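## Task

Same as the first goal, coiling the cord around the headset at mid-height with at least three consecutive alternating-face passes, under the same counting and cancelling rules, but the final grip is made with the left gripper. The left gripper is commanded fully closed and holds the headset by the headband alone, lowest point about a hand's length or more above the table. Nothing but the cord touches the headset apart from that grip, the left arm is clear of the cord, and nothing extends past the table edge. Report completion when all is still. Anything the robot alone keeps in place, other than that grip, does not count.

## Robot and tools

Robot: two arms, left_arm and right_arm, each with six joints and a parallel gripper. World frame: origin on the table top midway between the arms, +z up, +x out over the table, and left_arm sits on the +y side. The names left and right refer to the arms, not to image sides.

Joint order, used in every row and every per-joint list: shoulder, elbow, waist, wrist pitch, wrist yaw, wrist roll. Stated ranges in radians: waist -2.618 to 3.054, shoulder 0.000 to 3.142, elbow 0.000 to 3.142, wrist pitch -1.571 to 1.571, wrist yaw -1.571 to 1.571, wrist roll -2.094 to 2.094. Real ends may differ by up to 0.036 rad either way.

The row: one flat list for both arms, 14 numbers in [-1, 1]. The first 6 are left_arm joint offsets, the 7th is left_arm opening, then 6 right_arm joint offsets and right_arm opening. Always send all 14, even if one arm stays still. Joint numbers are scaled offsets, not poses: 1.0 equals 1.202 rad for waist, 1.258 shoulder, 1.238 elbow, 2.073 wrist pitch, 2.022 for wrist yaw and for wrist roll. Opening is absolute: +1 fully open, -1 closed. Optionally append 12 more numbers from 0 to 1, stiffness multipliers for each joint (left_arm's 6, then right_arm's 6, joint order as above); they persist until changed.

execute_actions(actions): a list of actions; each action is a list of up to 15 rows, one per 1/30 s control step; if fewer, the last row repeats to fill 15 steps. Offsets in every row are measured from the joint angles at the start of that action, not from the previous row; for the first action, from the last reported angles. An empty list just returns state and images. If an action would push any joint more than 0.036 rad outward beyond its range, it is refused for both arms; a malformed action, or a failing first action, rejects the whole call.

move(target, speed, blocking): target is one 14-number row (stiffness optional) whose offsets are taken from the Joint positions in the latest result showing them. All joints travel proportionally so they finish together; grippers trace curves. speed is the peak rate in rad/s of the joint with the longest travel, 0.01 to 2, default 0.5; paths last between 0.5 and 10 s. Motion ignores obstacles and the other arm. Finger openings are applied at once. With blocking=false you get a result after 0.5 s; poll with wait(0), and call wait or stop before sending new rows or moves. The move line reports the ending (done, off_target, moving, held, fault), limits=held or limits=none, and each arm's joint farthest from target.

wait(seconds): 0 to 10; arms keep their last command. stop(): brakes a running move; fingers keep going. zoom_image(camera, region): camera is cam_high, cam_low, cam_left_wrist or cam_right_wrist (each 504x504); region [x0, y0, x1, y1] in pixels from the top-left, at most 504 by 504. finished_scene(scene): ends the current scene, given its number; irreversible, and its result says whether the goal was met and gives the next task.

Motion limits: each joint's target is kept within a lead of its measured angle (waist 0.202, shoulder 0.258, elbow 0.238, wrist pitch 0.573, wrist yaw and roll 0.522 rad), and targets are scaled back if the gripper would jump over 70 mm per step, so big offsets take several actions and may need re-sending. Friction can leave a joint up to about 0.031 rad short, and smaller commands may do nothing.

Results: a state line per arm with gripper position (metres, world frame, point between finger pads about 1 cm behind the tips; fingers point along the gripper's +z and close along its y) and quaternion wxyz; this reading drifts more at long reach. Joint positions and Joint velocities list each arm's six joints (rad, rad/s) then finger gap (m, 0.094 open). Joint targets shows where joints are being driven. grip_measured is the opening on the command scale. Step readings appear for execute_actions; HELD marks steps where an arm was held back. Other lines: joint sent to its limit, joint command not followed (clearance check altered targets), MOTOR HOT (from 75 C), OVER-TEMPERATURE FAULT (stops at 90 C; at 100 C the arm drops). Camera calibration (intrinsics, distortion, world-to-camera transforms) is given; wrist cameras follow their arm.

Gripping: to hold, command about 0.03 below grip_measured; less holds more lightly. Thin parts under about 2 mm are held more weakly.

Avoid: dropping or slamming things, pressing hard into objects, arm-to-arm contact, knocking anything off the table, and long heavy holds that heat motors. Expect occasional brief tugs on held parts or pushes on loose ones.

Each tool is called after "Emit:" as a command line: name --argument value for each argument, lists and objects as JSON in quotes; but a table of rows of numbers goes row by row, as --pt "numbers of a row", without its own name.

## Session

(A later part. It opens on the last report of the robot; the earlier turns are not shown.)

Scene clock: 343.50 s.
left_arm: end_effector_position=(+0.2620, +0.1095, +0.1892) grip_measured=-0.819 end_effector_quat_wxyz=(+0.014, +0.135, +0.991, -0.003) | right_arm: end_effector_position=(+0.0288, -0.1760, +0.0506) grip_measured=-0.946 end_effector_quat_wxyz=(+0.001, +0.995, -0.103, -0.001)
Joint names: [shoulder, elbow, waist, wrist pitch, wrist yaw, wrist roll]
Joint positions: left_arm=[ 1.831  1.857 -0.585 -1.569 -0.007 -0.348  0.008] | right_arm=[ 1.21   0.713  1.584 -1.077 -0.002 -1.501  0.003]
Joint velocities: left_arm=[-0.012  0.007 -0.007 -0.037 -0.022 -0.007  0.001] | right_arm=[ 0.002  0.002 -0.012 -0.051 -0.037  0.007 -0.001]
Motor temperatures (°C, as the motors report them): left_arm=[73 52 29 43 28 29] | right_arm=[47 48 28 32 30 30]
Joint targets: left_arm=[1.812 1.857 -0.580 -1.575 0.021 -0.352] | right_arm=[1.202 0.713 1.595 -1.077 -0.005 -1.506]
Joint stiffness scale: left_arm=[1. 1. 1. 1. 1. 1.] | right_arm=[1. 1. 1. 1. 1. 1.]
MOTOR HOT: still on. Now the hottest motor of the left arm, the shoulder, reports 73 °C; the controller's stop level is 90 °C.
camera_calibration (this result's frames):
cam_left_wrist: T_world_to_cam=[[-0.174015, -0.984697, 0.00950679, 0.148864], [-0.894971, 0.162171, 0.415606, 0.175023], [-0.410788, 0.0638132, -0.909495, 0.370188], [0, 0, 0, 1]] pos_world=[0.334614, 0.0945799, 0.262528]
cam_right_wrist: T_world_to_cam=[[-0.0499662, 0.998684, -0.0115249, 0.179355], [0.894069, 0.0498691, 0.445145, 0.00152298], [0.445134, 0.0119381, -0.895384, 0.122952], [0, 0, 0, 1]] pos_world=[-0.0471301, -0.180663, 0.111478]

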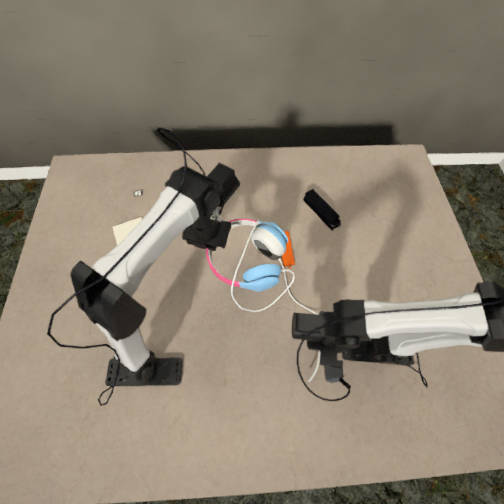

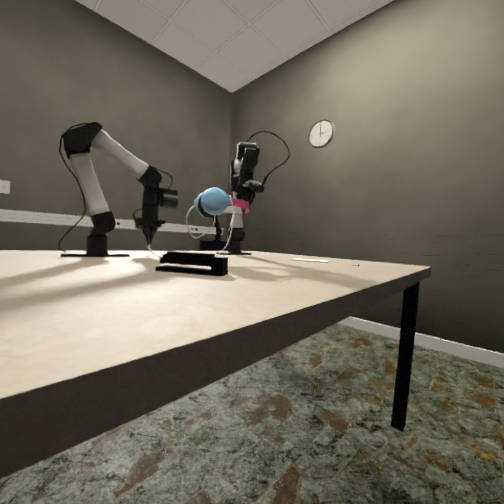

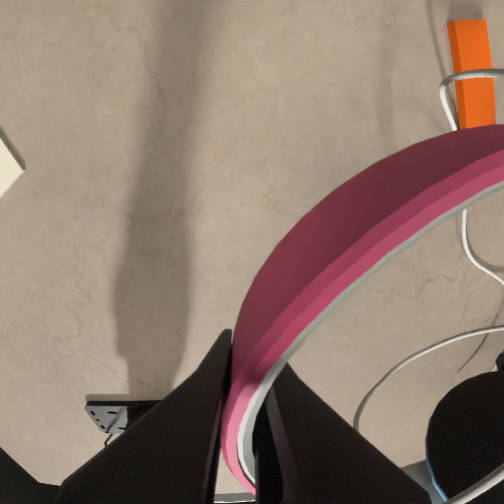

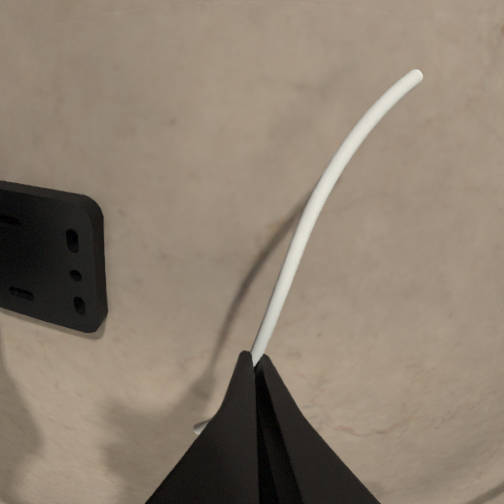

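Emit:
move --target '[-0.015, 0, 0.004, -0.003, 0.014, -0.002, -1, 0.447, 0.399, 0.008, 0.04, 0, 0, -0.98]' --speed 0.35

Scene clock: 375.90 s.
left_arm: end_effector_position=(+0.2623, +0.1100, +0.1892) grip_measured=-0.819 end_effector_quat_wxyz=(+0.015, +0.135, +0.991, -0.002) | right_arm: end_effector_position=(+0.0472, -0.0410, +0.0447) grip_measured=-0.946 end_effector_quat_wxyz=(+0.004, +0.995, -0.103, -0.001)
Joint names: [shoulder, elbow, waist, wrist pitch, wrist yaw, wrist roll]
Joint positions: left_arm=[ 1.831  1.857 -0.585 -1.569 -0.011 -0.348  0.008] | right_arm=[ 1.76   1.188  1.584 -1.006 -0.002 -1.501  0.003]
Joint velocities: left_arm=[-0.007 -0.012  0.002  0.051 -0.022 -0.037 -0.001] | right_arm=[-0.012 -0.017  0.017  0.037  0.007  0.037 -0.   ]
Motor temperatures (°C, as the motors report them): left_arm=[73 52 29 42 28 29] | right_arm=[45 49 28 32 30 30]
Joint targets: left_arm=[1.812 1.857 -0.580 -1.575 0.021 -0.352] | right_arm=[1.772 1.207 1.594 -0.993 -0.002 -1.501]
Joint stiffness scale: left_arm=[1. 1. 1. 1. 1. 1.] | right_arm=[1. 1. 1. 1. 1. 1.]
MOTOR HOT: still on. Now the hottest motor of the left arm, the shoulder, reports 73 °C; the controller's stop level is 90 °C.
move: off_target (left_arm); limits=none; left_arm: farthest joint: the wrist yaw, 0.032 radians from its target (0.029 radians at the start); right_arm: farthest joint: the elbow, 0.019 radians from its target (0.494 radians at the start)
camera_calibration (this result's frames):
cam_left_wrist: T_world_to_cam=[[-0.173935, -0.984736, 0.00640839, 0.149967], [-0.895813, 0.160924, 0.414274, 0.17586], [-0.408981, 0.066316, -0.91013, 0.369673], [0, 0, 0, 1]] pos_world=[0.334812, 0.0948625, 0.262636]
cam_right_wrist: T_world_to_cam=[[-0.0499747, 0.998622, -0.0160236, 0.0455861], [0.894344, 0.0518864, 0.444361, -0.0189635], [0.44458, 0.00787619, -0.895704, 0.107776], [0, 0, 0, 1]] pos_world=[-0.0286769, -0.0453882, 0.105692]

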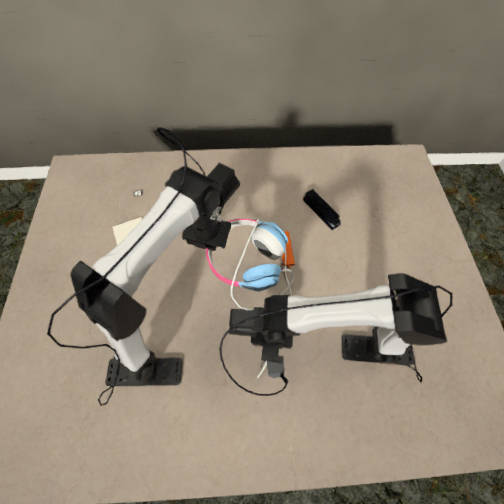

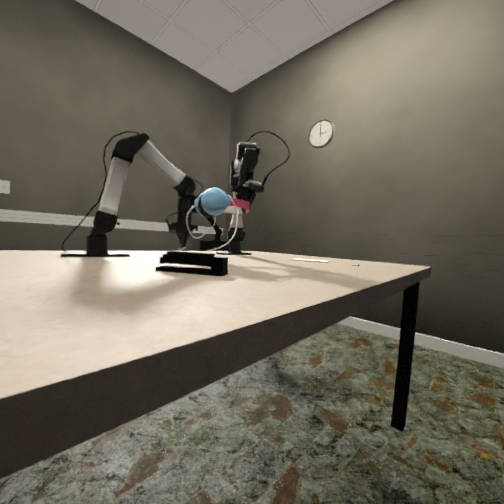

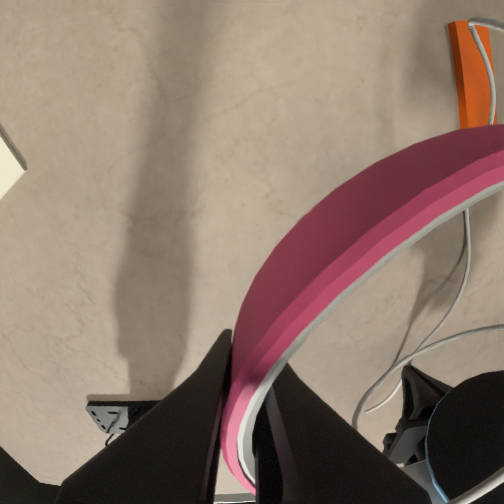

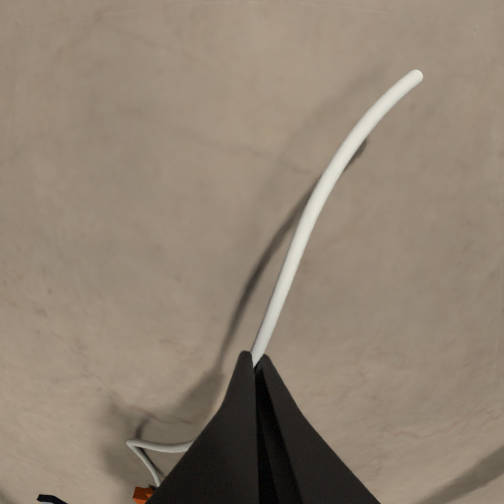

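Emit:
move --target '[-0.015, 0, 0.004, -0.003, 0.008, -0.002, -1, 0.426, 0.656, 0.062, -0.13, 0, 0, -0.98]' --speed 0.4

Scene clock: 388.20 s.
left_arm: end_effector_position=(+0.2635, +0.1116, +0.1892) grip_measured=-0.819 end_effector_quat_wxyz=(+0.018, +0.135, +0.991, +0.003) | right_arm: end_effector_position=(+0.0374, +0.1017, +0.0524) grip_measured=-0.946 end_effector_quat_wxyz=(-0.006, +0.998, -0.070, -0.001)
Joint names: [shoulder, elbow, waist, wrist pitch, wrist yaw, wrist roll]
Joint positions: left_arm=[ 1.831  1.857 -0.585 -1.569 -0.023 -0.348  0.008] | right_arm=[ 2.282  1.982  1.649 -1.257 -0.002 -1.501  0.003]
Joint velocities: left_arm=[-0.007  0.002 -0.007  0.007  0.022 -0.051  0.001] | right_arm=[-0.012  0.007 -0.017  0.007  0.051  0.022 -0.   ]
Motor temperatures (°C, as the motors report them): left_arm=[73 52 29 42 28 29] | right_arm=[48 50 28 32 30 30]
Joint targets: left_arm=[1.812 1.857 -0.580 -1.575 0.005 -0.352] | right_arm=[2.296 2.000 1.659 -1.275 -0.002 -1.501]
Joint stiffness scale: left_arm=[1. 1. 1. 1. 1. 1.] | right_arm=[1. 1. 1. 1. 1. 1.]
MOTOR HOT: still on. Now the hottest motor of the left arm, the shoulder, reports 73 °C; the controller's stop level is 90 °C.
move: off_target (left_arm); limits=none; left_arm: farthest joint: the wrist yaw, 0.028 radians from its target (0.016 radians at the start); right_arm: farthest joint: the elbow, 0.018 radians from its target (0.812 radians at the start)
camera_calibration (this result's frames):
cam_left_wrist: T_world_to_cam=[[-0.173614, -0.984805, -0.00426313, 0.153745], [-0.898693, 0.15666, 0.409645, 0.178746], [-0.402753, 0.0749515, -0.912235, 0.367869], [0, 0, 0, 1]] pos_world=[0.335491, 0.0958336, 0.263016]
cam_right_wrist: T_world_to_cam=[[-0.114577, 0.993407, 0.00384679, -0.0953443], [0.888464, 0.100739, 0.447753, -0.0259316], [0.444414, 0.05472, -0.894149, 0.113032], [0, 0, 0, 1]] pos_world=[-0.0381177, 0.0911429, 0.113045]

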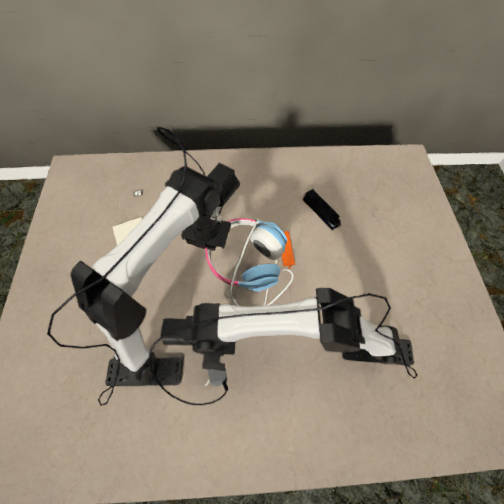

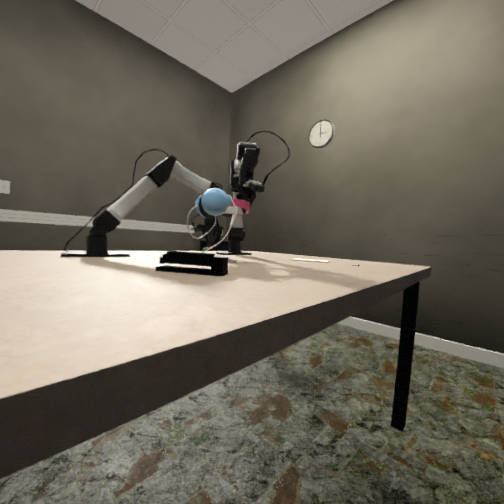

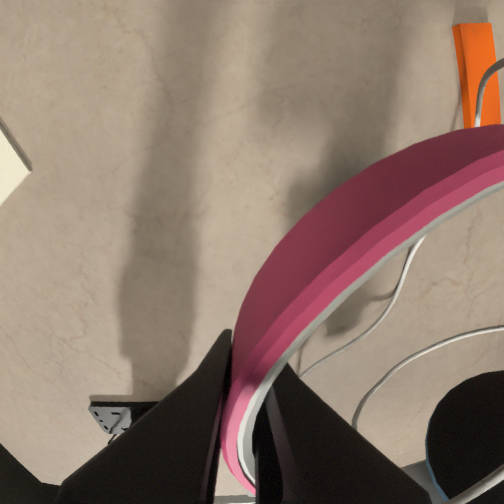

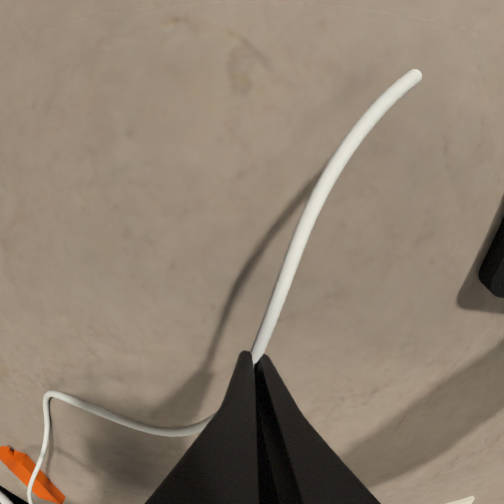

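Emit:
zoom_image --camera "cam_high" --region '[170, 190, 340, 360]'

Emit:
zoom_image --camera "cam_low" --region '[150, 170, 280, 280]'

Region (170, 190, 340, 360) of cam_high's 504x504 image, scaled by 2.965, with more detail than that image has.

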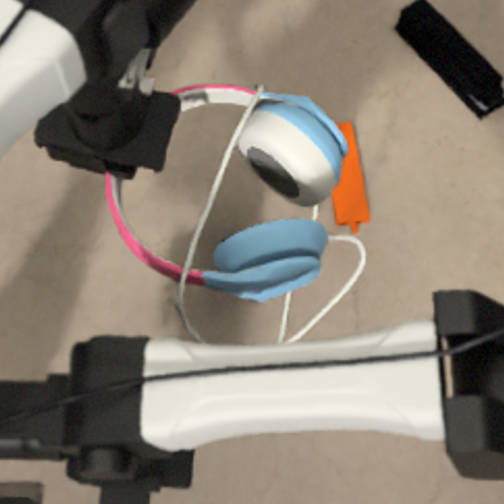

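Region (150, 170, 280, 280) of cam_low's 504x504 image, scaled by 3.877, with more detail than that image has; it fills the top 426 rows of this view, and the rest is white.

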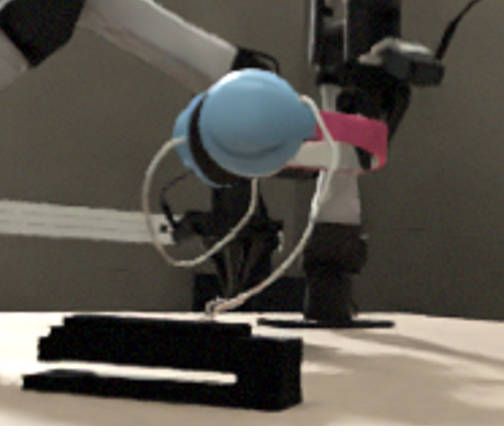

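Emit:
move --target '[-0.015, 0, 0.004, -0.003, 0.022, -0.002, -1, -0.036, -0.085, 0.107, 0.142, 0, 0, -0.98]' --speed 0.25

Scene clock: 430.33 s.
left_arm: end_effector_position=(+0.2622, +0.1099, +0.1892) grip_measured=-0.819 end_effector_quat_wxyz=(+0.015, +0.135, +0.991, -0.002) | right_arm: end_effector_position=(-0.0194, +0.1481, +0.0496) grip_measured=-0.946 end_effector_quat_wxyz=(-0.115, +0.993, -0.009, -0.008)
Joint names: [shoulder, elbow, waist, wrist pitch, wrist yaw, wrist roll]
Joint positions: left_arm=[ 1.831  1.857 -0.585 -1.569 -0.01  -0.348  0.008] | right_arm=[ 2.253  1.895  1.771 -0.981 -0.002 -1.501  0.003]
Joint velocities: left_arm=[-0.027 -0.012 -0.007  0.007 -0.007 -0.022  0.   ] | right_arm=[ 0.012 -0.012 -0.012 -0.037 -0.022 -0.037 -0.   ]
Motor temperatures (°C, as the motors report them): left_arm=[73 53 29 40 28 29] | right_arm=[64 52 28 31 30 30]
Joint targets: left_arm=[1.812 1.857 -0.580 -1.575 0.022 -0.352] | right_arm=[2.237 1.877 1.778 -0.963 -0.002 -1.501]
Joint stiffness scale: left_arm=[1. 1. 1. 1. 1. 1.] | right_arm=[1. 1. 1. 1. 1. 1.]
MOTOR HOT: still on. Now the hottest motor of the left arm, the shoulder, reports 73 °C; the controller's stop level is 90 °C.
move: off_target (left_arm); limits=none; left_arm: farthest joint: the wrist yaw, 0.031 radians from its target (0.044 radians at the start); right_arm: farthest joint: the wrist pitch, 0.019 radians from its target (0.295 radians at the start)
camera_calibration (this result's frames):
cam_left_wrist: T_world_to_cam=[[-0.173953, -0.984728, 0.00709692, 0.149722], [-0.895626, 0.161201, 0.41457, 0.175674], [-0.409383, 0.0657597, -0.90999, 0.369788], [0, 0, 0, 1]] pos_world=[0.334768, 0.0947997, 0.262612]
cam_right_wrist: T_world_to_cam=[[-0.233082, 0.94788, 0.217246, -0.154119], [0.874818, 0.106817, 0.472528, 0.0186555], [0.424695, 0.300188, -0.85412, 0.0945051], [0, 0, 0, 1]] pos_world=[-0.0923783, 0.115724, 0.105385]

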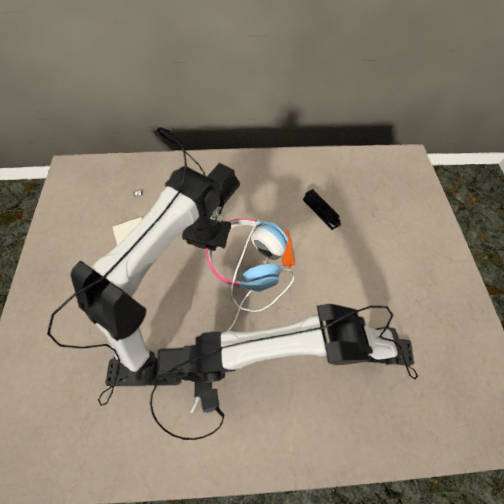

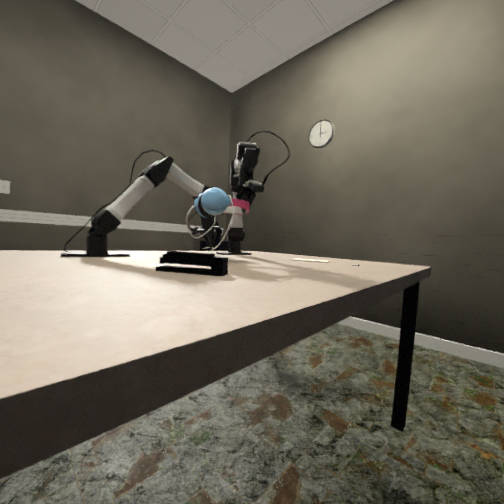

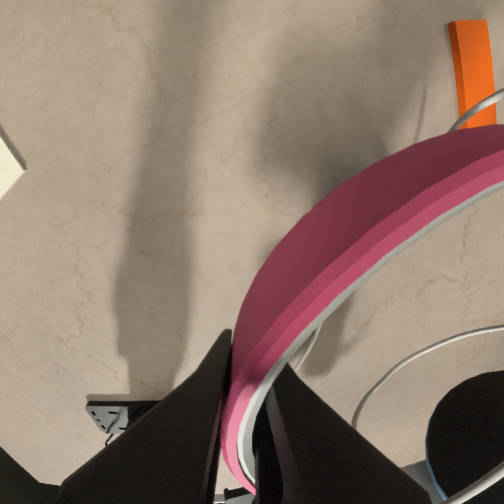

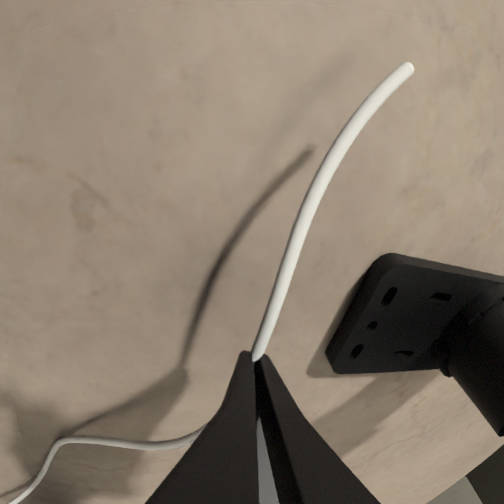

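Emit:
move --target '[-0.015, 0, 0.004, -0.003, 0.015, -0.002, -1, -0.423, -0.1, -0.11, 0.027, 0, 0.25, -0.98]' --speed 0.3

Scene clock: 442.57 s.
left_arm: end_effector_position=(+0.2624, +0.1100, +0.1892) grip_measured=-0.819 end_effector_quat_wxyz=(+0.015, +0.135, +0.991, -0.002) | right_arm: end_effector_position=(+0.0389, +0.1127, +0.2608) grip_measured=-0.946 end_effector_quat_wxyz=(-0.329, +0.893, -0.296, -0.084)
Joint names: [shoulder, elbow, waist, wrist pitch, wrist yaw, wrist roll]
Joint positions: left_arm=[ 1.831  1.857 -0.585 -1.569 -0.011 -0.348  0.008] | right_arm=[ 1.727  1.791  1.648 -0.943 -0.002 -1.003  0.003]
Joint velocities: left_arm=[-0.017  0.007  0.002 -0.051  0.066  0.022 -0.001] | right_arm=[-0.007 -0.007 -0.007  0.022  0.007  0.037 -0.   ]
Motor temperatures (°C, as the motors report them): left_arm=[73 53 29 40 28 29] | right_arm=[68 51 28 32 30 30]
Joint targets: left_arm=[1.812 1.857 -0.580 -1.575 0.021 -0.352] | right_arm=[1.720 1.771 1.638 -0.925 -0.002 -0.995]
Joint stiffness scale: left_arm=[1. 1. 1. 1. 1. 1.] | right_arm=[1. 1. 1. 1. 1. 1.]
MOTOR HOT: still on. Now the hottest motor of the left arm, the shoulder, reports 73 °C; the controller's stop level is 90 °C.
move: off_target (left_arm); limits=none; left_arm: farthest joint: the wrist yaw, 0.031 radians from its target (0.030 radians at the start); right_arm: farthest joint: the elbow, 0.020 radians from its target (0.124 radians at the start)
camera_calibration (this result's frames):
cam_left_wrist: T_world_to_cam=[[-0.173926, -0.98474, 0.00606413, 0.150089], [-0.895906, 0.160786, 0.414125, 0.175953], [-0.408781, 0.0665942, -0.9102, 0.369616], [0, 0, 0, 1]] pos_world=[0.334834, 0.0948939, 0.262648]
cam_right_wrist: T_world_to_cam=[[0.359734, 0.714755, 0.599764, -0.249407], [0.815459, -0.553228, 0.170192, 0.0272515], [0.453452, 0.427859, -0.781869, 0.226449], [0, 0, 0, 1]] pos_world=[-0.0351859, 0.0964532, 0.322]

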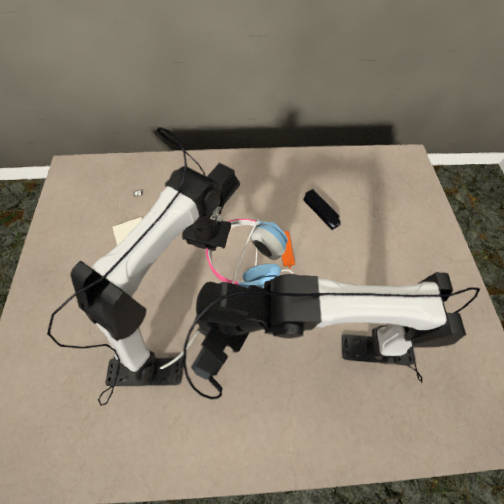

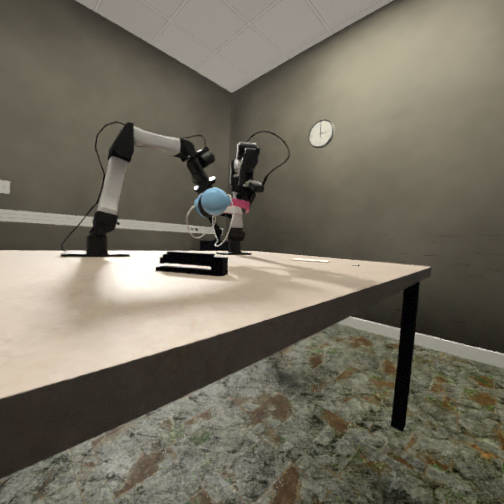

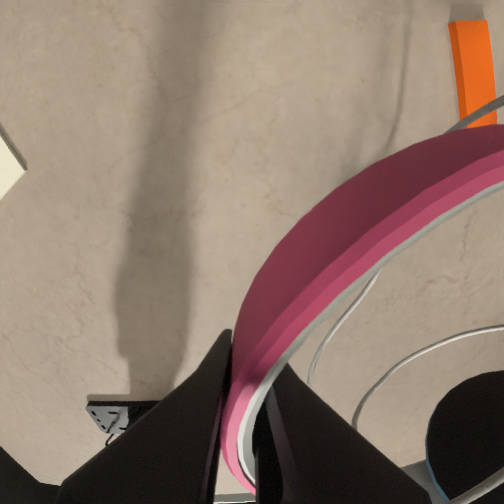

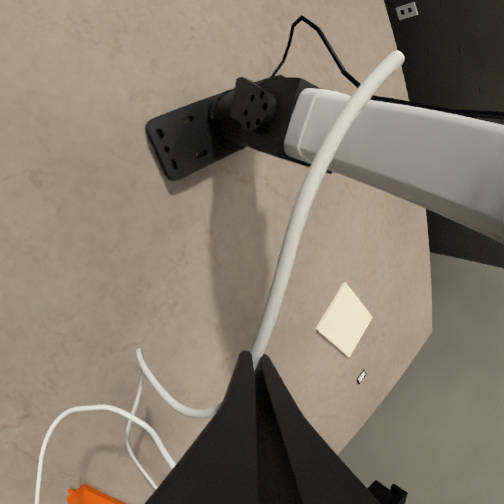

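Emit:
zoom_image --camera "cam_right_wrist" --region '[0, 320, 260, 504]'

Emit:
zoom_image --camera "cam_low" --region '[160, 150, 280, 270]'

Region (0, 320, 260, 504) of cam_right_wrist's 504x504 image, scaled by 1.938, with more detail than that image has; it fills the top 357 rows of this view, and the rest is white.

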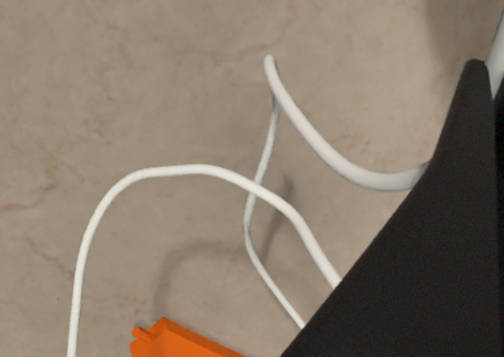

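Region (160, 150, 280, 270) of cam_low's 504x504 image, scaled by 4.200, with more detail than that image has.

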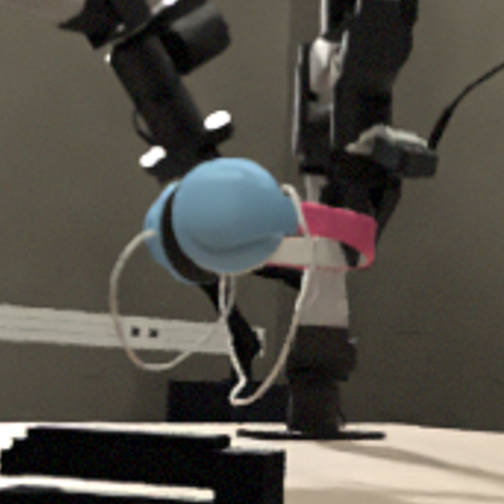

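Emit:
move --target '[-0.015, 0, 0.004, -0.003, 0.015, -0.002, -1, -0.238, -0.275, -0.075, 0.278, 0, 0.203, -0.98]' --speed 0.3

Scene clock: 467.20 s.
left_arm: end_effector_position=(+0.2625, +0.1103, +0.1892) grip_measured=-0.819 end_effector_quat_wxyz=(+0.015, +0.135, +0.991, -0.001) | right_arm: end_effector_position=(+0.0753, +0.1093, +0.3551) grip_measured=-0.947 end_effector_quat_wxyz=(-0.521, +0.697, -0.437, -0.227)
Joint names: [shoulder, elbow, waist, wrist pitch, wrist yaw, wrist roll]
Joint positions: left_arm=[ 1.831  1.857 -0.585 -1.569 -0.013 -0.348  0.008] | right_arm=[ 1.442  1.47   1.568 -0.39  -0.002 -0.6    0.003]
Joint velocities: left_arm=[-0.012  0.007 -0.002  0.022 -0.037  0.066  0.   ] | right_arm=[-0.022 -0.002 -0.027 -0.007 -0.051  0.051 -0.   ]
Motor temperatures (°C, as the motors report them): left_arm=[73 53 29 39 28 29] | right_arm=[63 50 28 36 30 30]
Joint targets: left_arm=[1.812 1.857 -0.580 -1.575 0.019 -0.352] | right_arm=[1.427 1.451 1.558 -0.367 -0.002 -0.592]
Joint stiffness scale: left_arm=[1. 1. 1. 1. 1. 1.] | right_arm=[1. 1. 1. 1. 1. 1.]
MOTOR HOT: still on. Now the hottest motor of the left arm, the shoulder, reports 73 °C; the controller's stop level is 90 °C.
move: off_target (left_arm, right_arm); limits=none; left_arm: farthest joint: the wrist yaw, 0.032 radians from its target (0.030 radians at the start); right_arm: farthest joint: the wrist pitch, 0.024 radians from its target (0.577 radians at the start)
camera_calibration (this result's frames):
cam_left_wrist: T_world_to_cam=[[-0.173888, -0.984754, 0.00468708, 0.150578], [-0.89628, 0.160234, 0.413531, 0.176325], [-0.407978, 0.0677073, -0.910478, 0.369386], [0, 0, 0, 1]] pos_world=[0.334921, 0.0950194, 0.262696]
cam_right_wrist: T_world_to_cam=[[0.690097, 0.174933, 0.702256, -0.318905], [0.576649, -0.71925, -0.387499, 0.21379], [0.437311, 0.672367, -0.597228, 0.19408], [0, 0, 0, 1]] pos_world=[0.0119204, 0.0790631, 0.422706]

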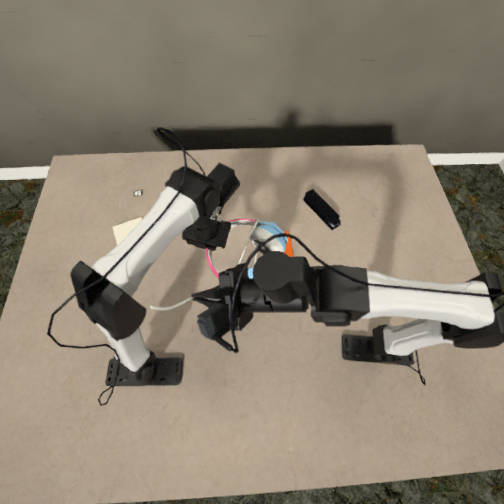

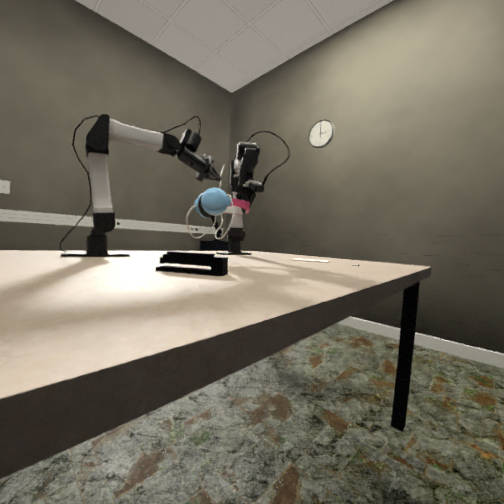

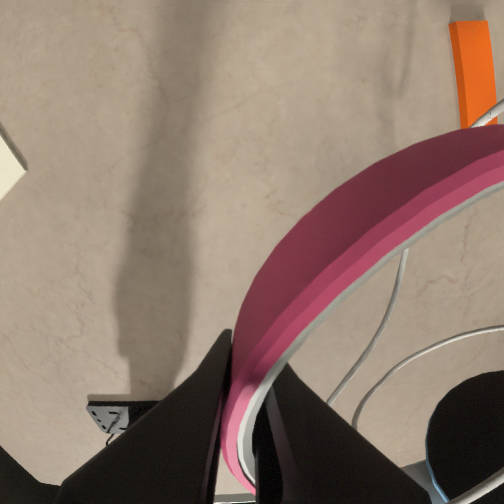

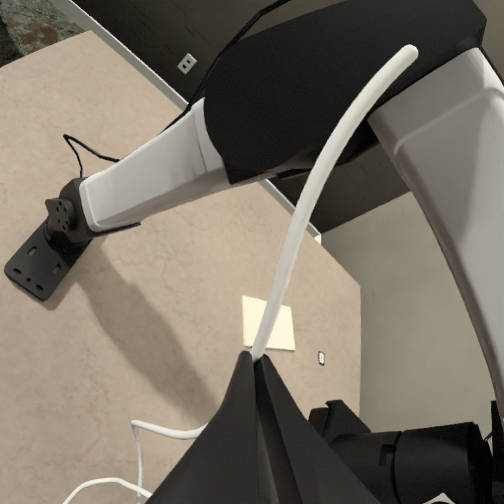

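Emit:
zoom_image --camera "cam_low" --region '[165, 130, 285, 260]'

Emit:
zoom_image --camera "cam_right_wrist" --region '[20, 380, 260, 504]'

Emit:
zoom_image --camera "cam_high" --region '[180, 200, 310, 330]'

Region (165, 130, 285, 260) of cam_low's 504x504 image, scaled by 3.877, with more detail than that image has; it fills the left 465 columns of this view, and the rest is white.

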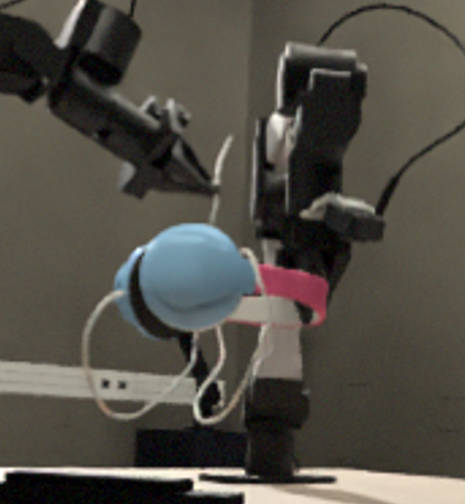

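Region (20, 380, 260, 504) of cam_right_wrist's 504x504 image, scaled by 2.100, with more detail than that image has; it fills the top 260 rows of this view, and the rest is white.

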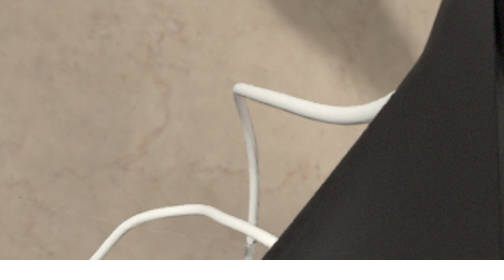

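Region (180, 200, 310, 330) of cam_high's 504x504 image, scaled by 3.877, with more detail than that image has.

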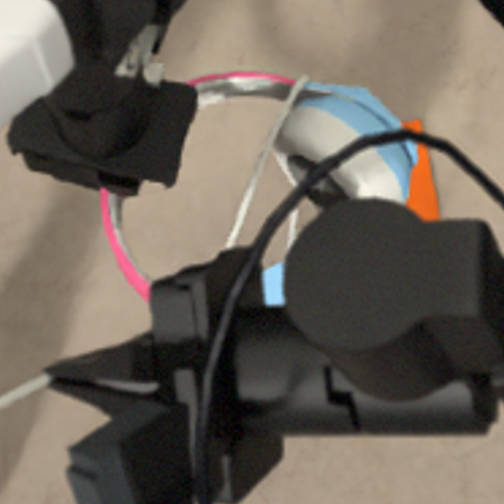

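Emit:
move --target '[-0.015, 0, 0.004, -0.003, 0.017, -0.002, -1, -0.203, -0.345, -0.197, 0.19, 0, 0.252, -0.98]' --speed 0.3

Scene clock: 506.00 s.
left_arm: end_effector_position=(+0.2622, +0.1099, +0.1892) grip_measured=-0.819 end_effector_quat_wxyz=(+0.015, +0.135, +0.991, -0.002) | right_arm: end_effector_position=(+0.1607, +0.0445, +0.3447) grip_measured=-0.947 end_effector_quat_wxyz=(+0.553, -0.459, +0.609, +0.338)
Joint names: [shoulder, elbow, waist, wrist pitch, wrist yaw, wrist roll]
Joint positions: left_arm=[ 1.831  1.857 -0.585 -1.569 -0.01  -0.348  0.008] | right_arm=[ 1.202  1.06   1.341 -0.019 -0.002 -0.098  0.003]
Joint velocities: left_arm=[-0.002 -0.007 -0.007 -0.022 -0.007 -0.022 -0.   ] | right_arm=[-0.012  0.007  0.012  0.066  0.022  0.037  0.   ]
Motor temperatures (°C, as the motors report them): left_arm=[73 53 29 39 28 29] | right_arm=[57 50 28 44 30 30]
Joint targets: left_arm=[1.812 1.857 -0.580 -1.575 0.022 -0.352] | right_arm=[1.186 1.043 1.331 0.004 -0.002 -0.090]
Joint stiffness scale: left_arm=[1. 1. 1. 1. 1. 1.] | right_arm=[1. 1. 1. 1. 1. 1.]
MOTOR HOT: still on. Now the hottest motor of the left arm, the shoulder, reports 73 °C; the controller's stop level is 90 °C.
move: off_target (left_arm, right_arm); limits=none; left_arm: farthest joint: the wrist yaw, 0.031 radians from its target (0.034 radians at the start); right_arm: farthest joint: the wrist pitch, 0.023 radians from its target (0.394 radians at the start)
camera_calibration (this result's frames):
cam_left_wrist: T_world_to_cam=[[-0.173953, -0.984728, 0.00709692, 0.149722], [-0.895626, 0.161201, 0.41457, 0.175674], [-0.409383, 0.0657597, -0.90999, 0.369788], [0, 0, 0, 1]] pos_world=[0.334768, 0.0947997, 0.262612]
cam_right_wrist: T_world_to_cam=[[0.896433, -0.284769, 0.339581, -0.246841], [0.0788463, -0.651535, -0.75451, 0.317345], [0.43611, 0.703142, -0.561604, 0.180634], [0, 0, 0, 1]] pos_world=[0.117478, 0.00945697, 0.424707]

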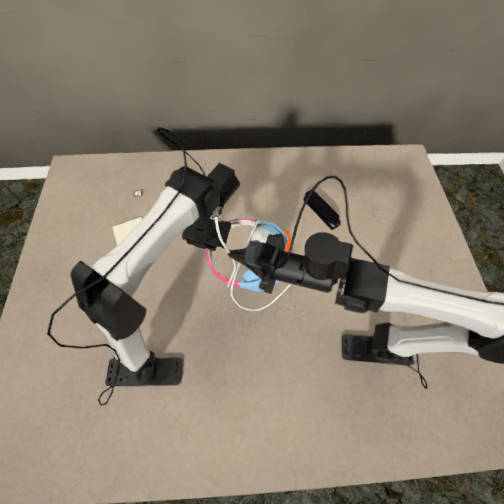

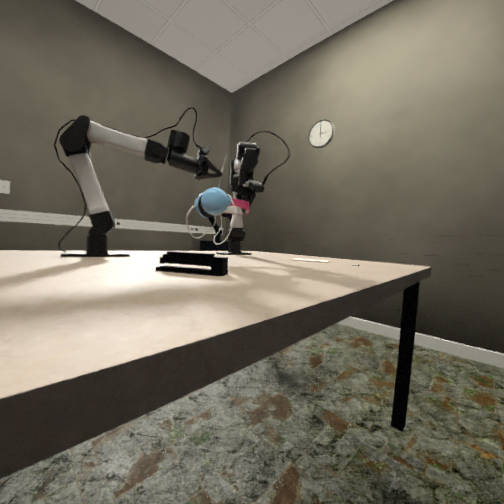

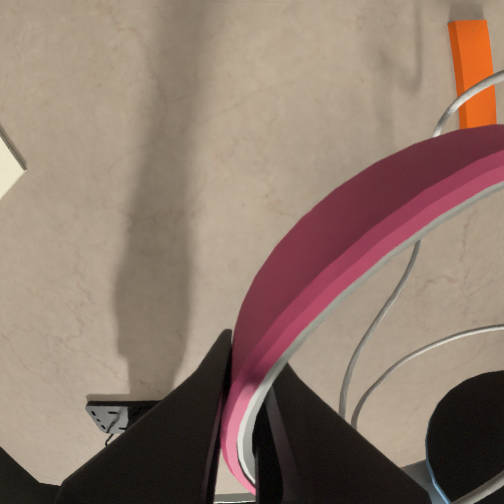

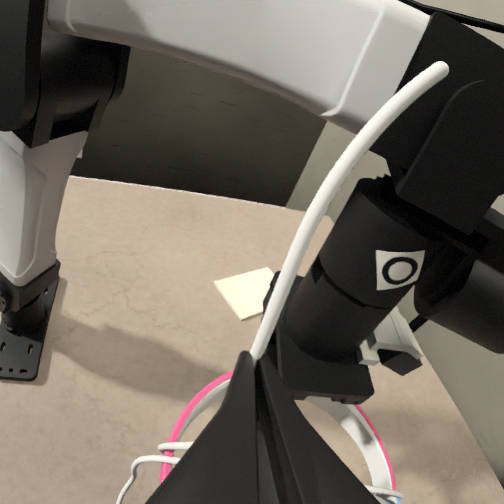

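Emit:
zoom_image --camera "cam_high" --region '[190, 200, 310, 320]'

Emit:
zoom_image --camera "cam_right_wrist" --region '[90, 360, 260, 504]'

Region (190, 200, 310, 320) of cam_high's 504x504 image, scaled by 4.200, with more detail than that image has.

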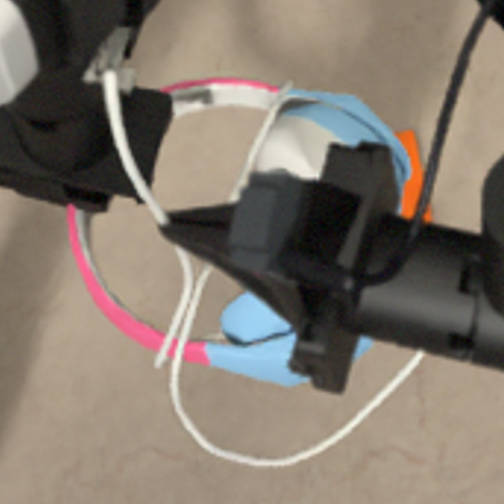

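Region (90, 360, 260, 504) of cam_right_wrist's 504x504 image, scaled by 2.965, with more detail than that image has; it fills the top 427 rows of this view, and the rest is white.

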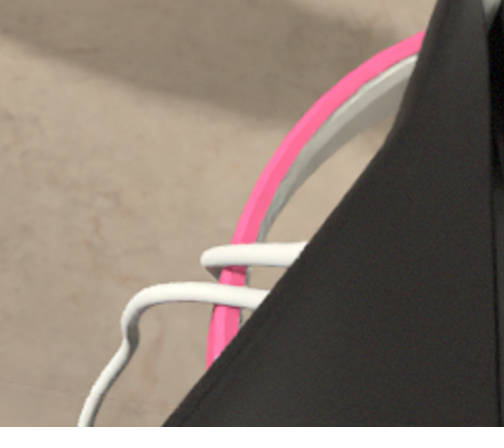

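Emit:
move --target '[-0.015, 0, 0.004, -0.003, 0.015, -0.002, -1, -0.01, -0.01, -0.211, 0.01, 0, 0.25, -0.98]' --speed 0.3

Scene clock: 526.13 s.
left_arm: end_effector_position=(+0.2624, +0.1101, +0.1892) grip_measured=-0.819 end_effector_quat_wxyz=(+0.015, +0.135, +0.991, -0.001) | right_arm: end_effector_position=(+0.2500, -0.0043, +0.3448) grip_measured=-0.947 end_effector_quat_wxyz=(+0.505, -0.206, +0.733, +0.405)
Joint names: [shoulder, elbow, waist, wrist pitch, wrist yaw, wrist roll]
Joint positions: left_arm=[ 1.831  1.857 -0.585 -1.569 -0.011 -0.348  0.008] | right_arm=[ 1.202  1.06   1.097 -0.019 -0.002  0.402  0.002]
Joint velocities: left_arm=[-0.017 -0.022  0.007 -0.022 -0.066  0.022  0.001] | right_arm=[ 0.002 -0.007 -0.012 -0.022  0.066  0.022 -0.001]
Motor temperatures (°C, as the motors report them): left_arm=[73 53 29 38 28 29] | right_arm=[53 50 28 46 30 30]
Joint targets: left_arm=[1.812 1.857 -0.580 -1.575 0.020 -0.352] | right_arm=[1.190 1.047 1.087 0.001 -0.002 0.408]
Joint stiffness scale: left_arm=[1. 1. 1. 1. 1. 1.] | right_arm=[1. 1. 1. 1. 1. 1.]
MOTOR HOT: still on. Now the hottest motor of the left arm, the shoulder, reports 73 °C; the controller's stop level is 90 °C.
move: off_target (left_arm, right_arm); limits=none; left_arm: farthest joint: the wrist yaw, 0.032 radians from its target (0.030 radians at the start); right_arm: farthest joint: the wrist pitch, 0.021 radians from its target (0.021 radians at the start)
camera_calibration (this result's frames):
cam_left_wrist: T_world_to_cam=[[-0.173917, -0.984744, 0.00571986, 0.150212], [-0.896, 0.160648, 0.413977, 0.176046], [-0.40858, 0.0668725, -0.910269, 0.369559], [0, 0, 0, 1]] pos_world=[0.334855, 0.0949253, 0.26266]
cam_right_wrist: T_world_to_cam=[[0.796562, -0.586783, -0.145513, -0.149935], [-0.442485, -0.401869, -0.801691, 0.426268], [0.411942, 0.702984, -0.579756, 0.188323], [0, 0, 0, 1]] pos_world=[0.230472, -0.0490641, 0.429099]

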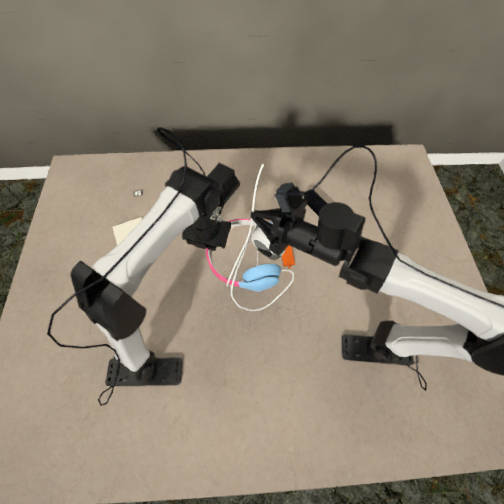

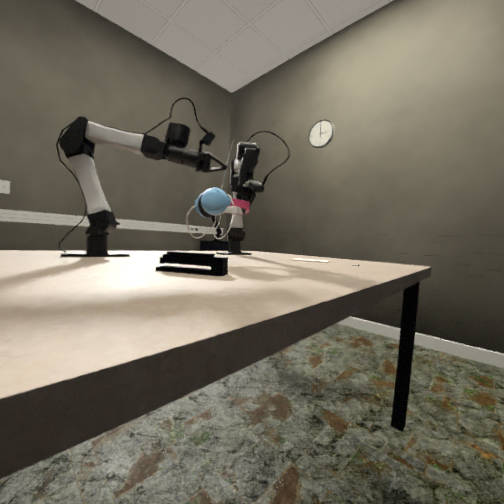

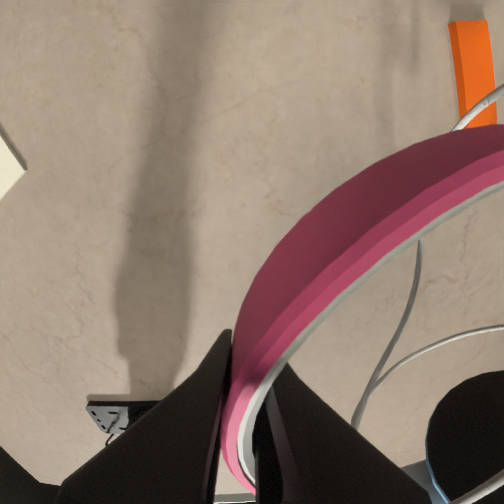

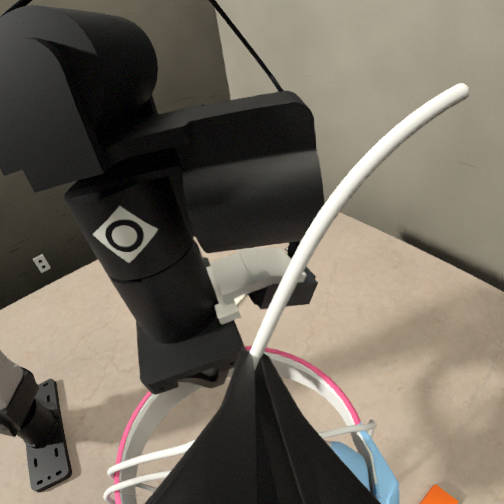

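Emit:
move --target '[-0.015, 0, 0.004, -0.003, 0.016, -0.002, -1, 0.381, 0.554, -0.248, -0.307, 0, 0.25, -0.98]' --speed 0.3

Scene clock: 550.83 s.
left_arm: end_effector_position=(+0.2624, +0.1101, +0.1892) grip_measured=-0.819 end_effector_quat_wxyz=(+0.015, +0.135, +0.991, -0.001) | right_arm: end_effector_position=(+0.3945, -0.0429, +0.3137) grip_measured=-0.947 end_effector_quat_wxyz=(+0.335, +0.106, +0.875, +0.333)
Joint names: [shoulder, elbow, waist, wrist pitch, wrist yaw, wrist roll]
Joint positions: left_arm=[ 1.831  1.857 -0.585 -1.569 -0.011 -0.348  0.008] | right_arm=[ 1.669  1.726  0.809 -0.645 -0.002  0.902  0.002]
Joint velocities: left_arm=[-0.002  0.002 -0.007 -0.022  0.022 -0.007  0.001] | right_arm=[ 0.002  0.002  0.002  0.007 -0.007 -0.037 -0.   ]
Motor temperatures (°C, as the motors report them): left_arm=[73 53 29 38 28 29] | right_arm=[51 51 28 48 30 30]
Joint targets: left_arm=[1.812 1.857 -0.580 -1.575 0.021 -0.352] | right_arm=[1.682 1.746 0.799 -0.655 -0.002 0.907]
Joint stiffness scale: left_arm=[1. 1. 1. 1. 1. 1.] | right_arm=[1. 1. 1. 1. 1. 1.]
MOTOR HOT: still on. Now the hottest motor of the left arm, the shoulder, reports 73 °C; the controller's stop level is 90 °C.
move: off_target (left_arm); limits=none; left_arm: farthest joint: the wrist yaw, 0.033 radians from its target (0.033 radians at the start); right_arm: farthest joint: the elbow, 0.020 radians from its target (0.686 radians at the start)
camera_calibration (this result's frames):
cam_left_wrist: T_world_to_cam=[[-0.173917, -0.984744, 0.00571986, 0.150212], [-0.896, 0.160648, 0.413977, 0.176046], [-0.40858, 0.0668725, -0.910269, 0.369559], [0, 0, 0, 1]] pos_world=[0.334855, 0.0949253, 0.26266]
cam_right_wrist: T_world_to_cam=[[0.232736, -0.829786, -0.507236, 0.0332841], [-0.936381, -0.0502952, -0.347364, 0.517191], [0.262726, 0.55581, -0.788701, 0.256014], [0, 0, 0, 1]] pos_world=[0.409279, -0.0886644, 0.398455]

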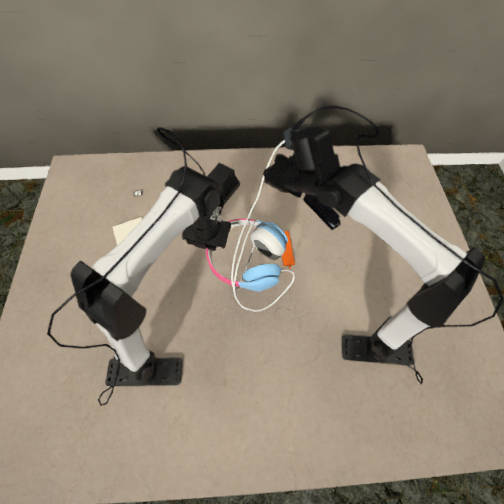

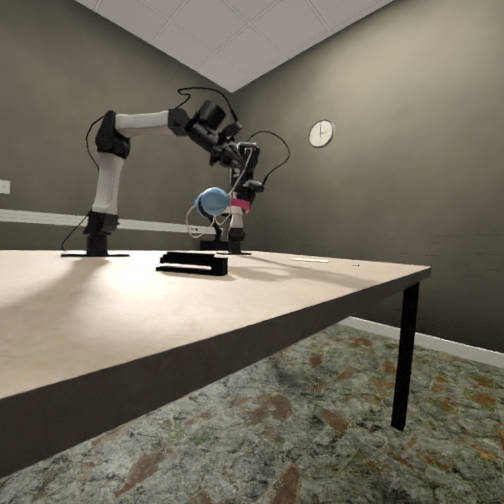

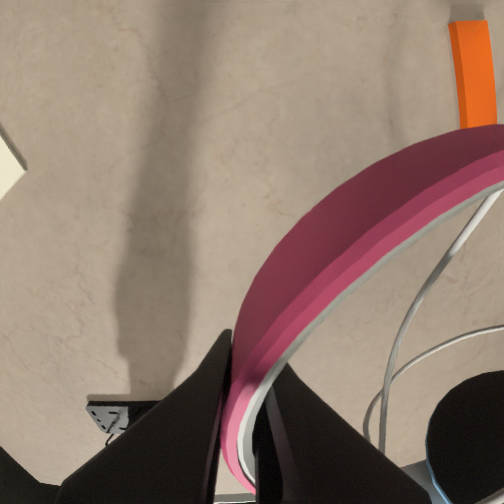

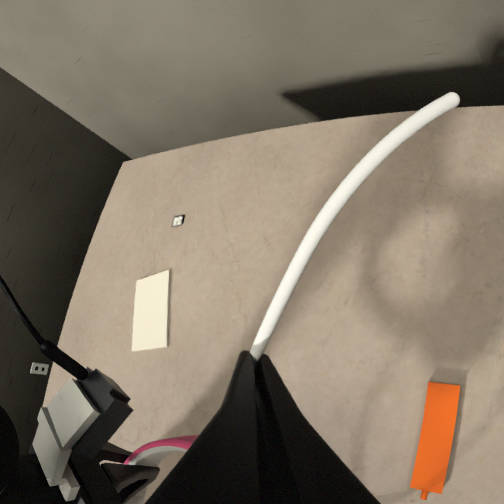

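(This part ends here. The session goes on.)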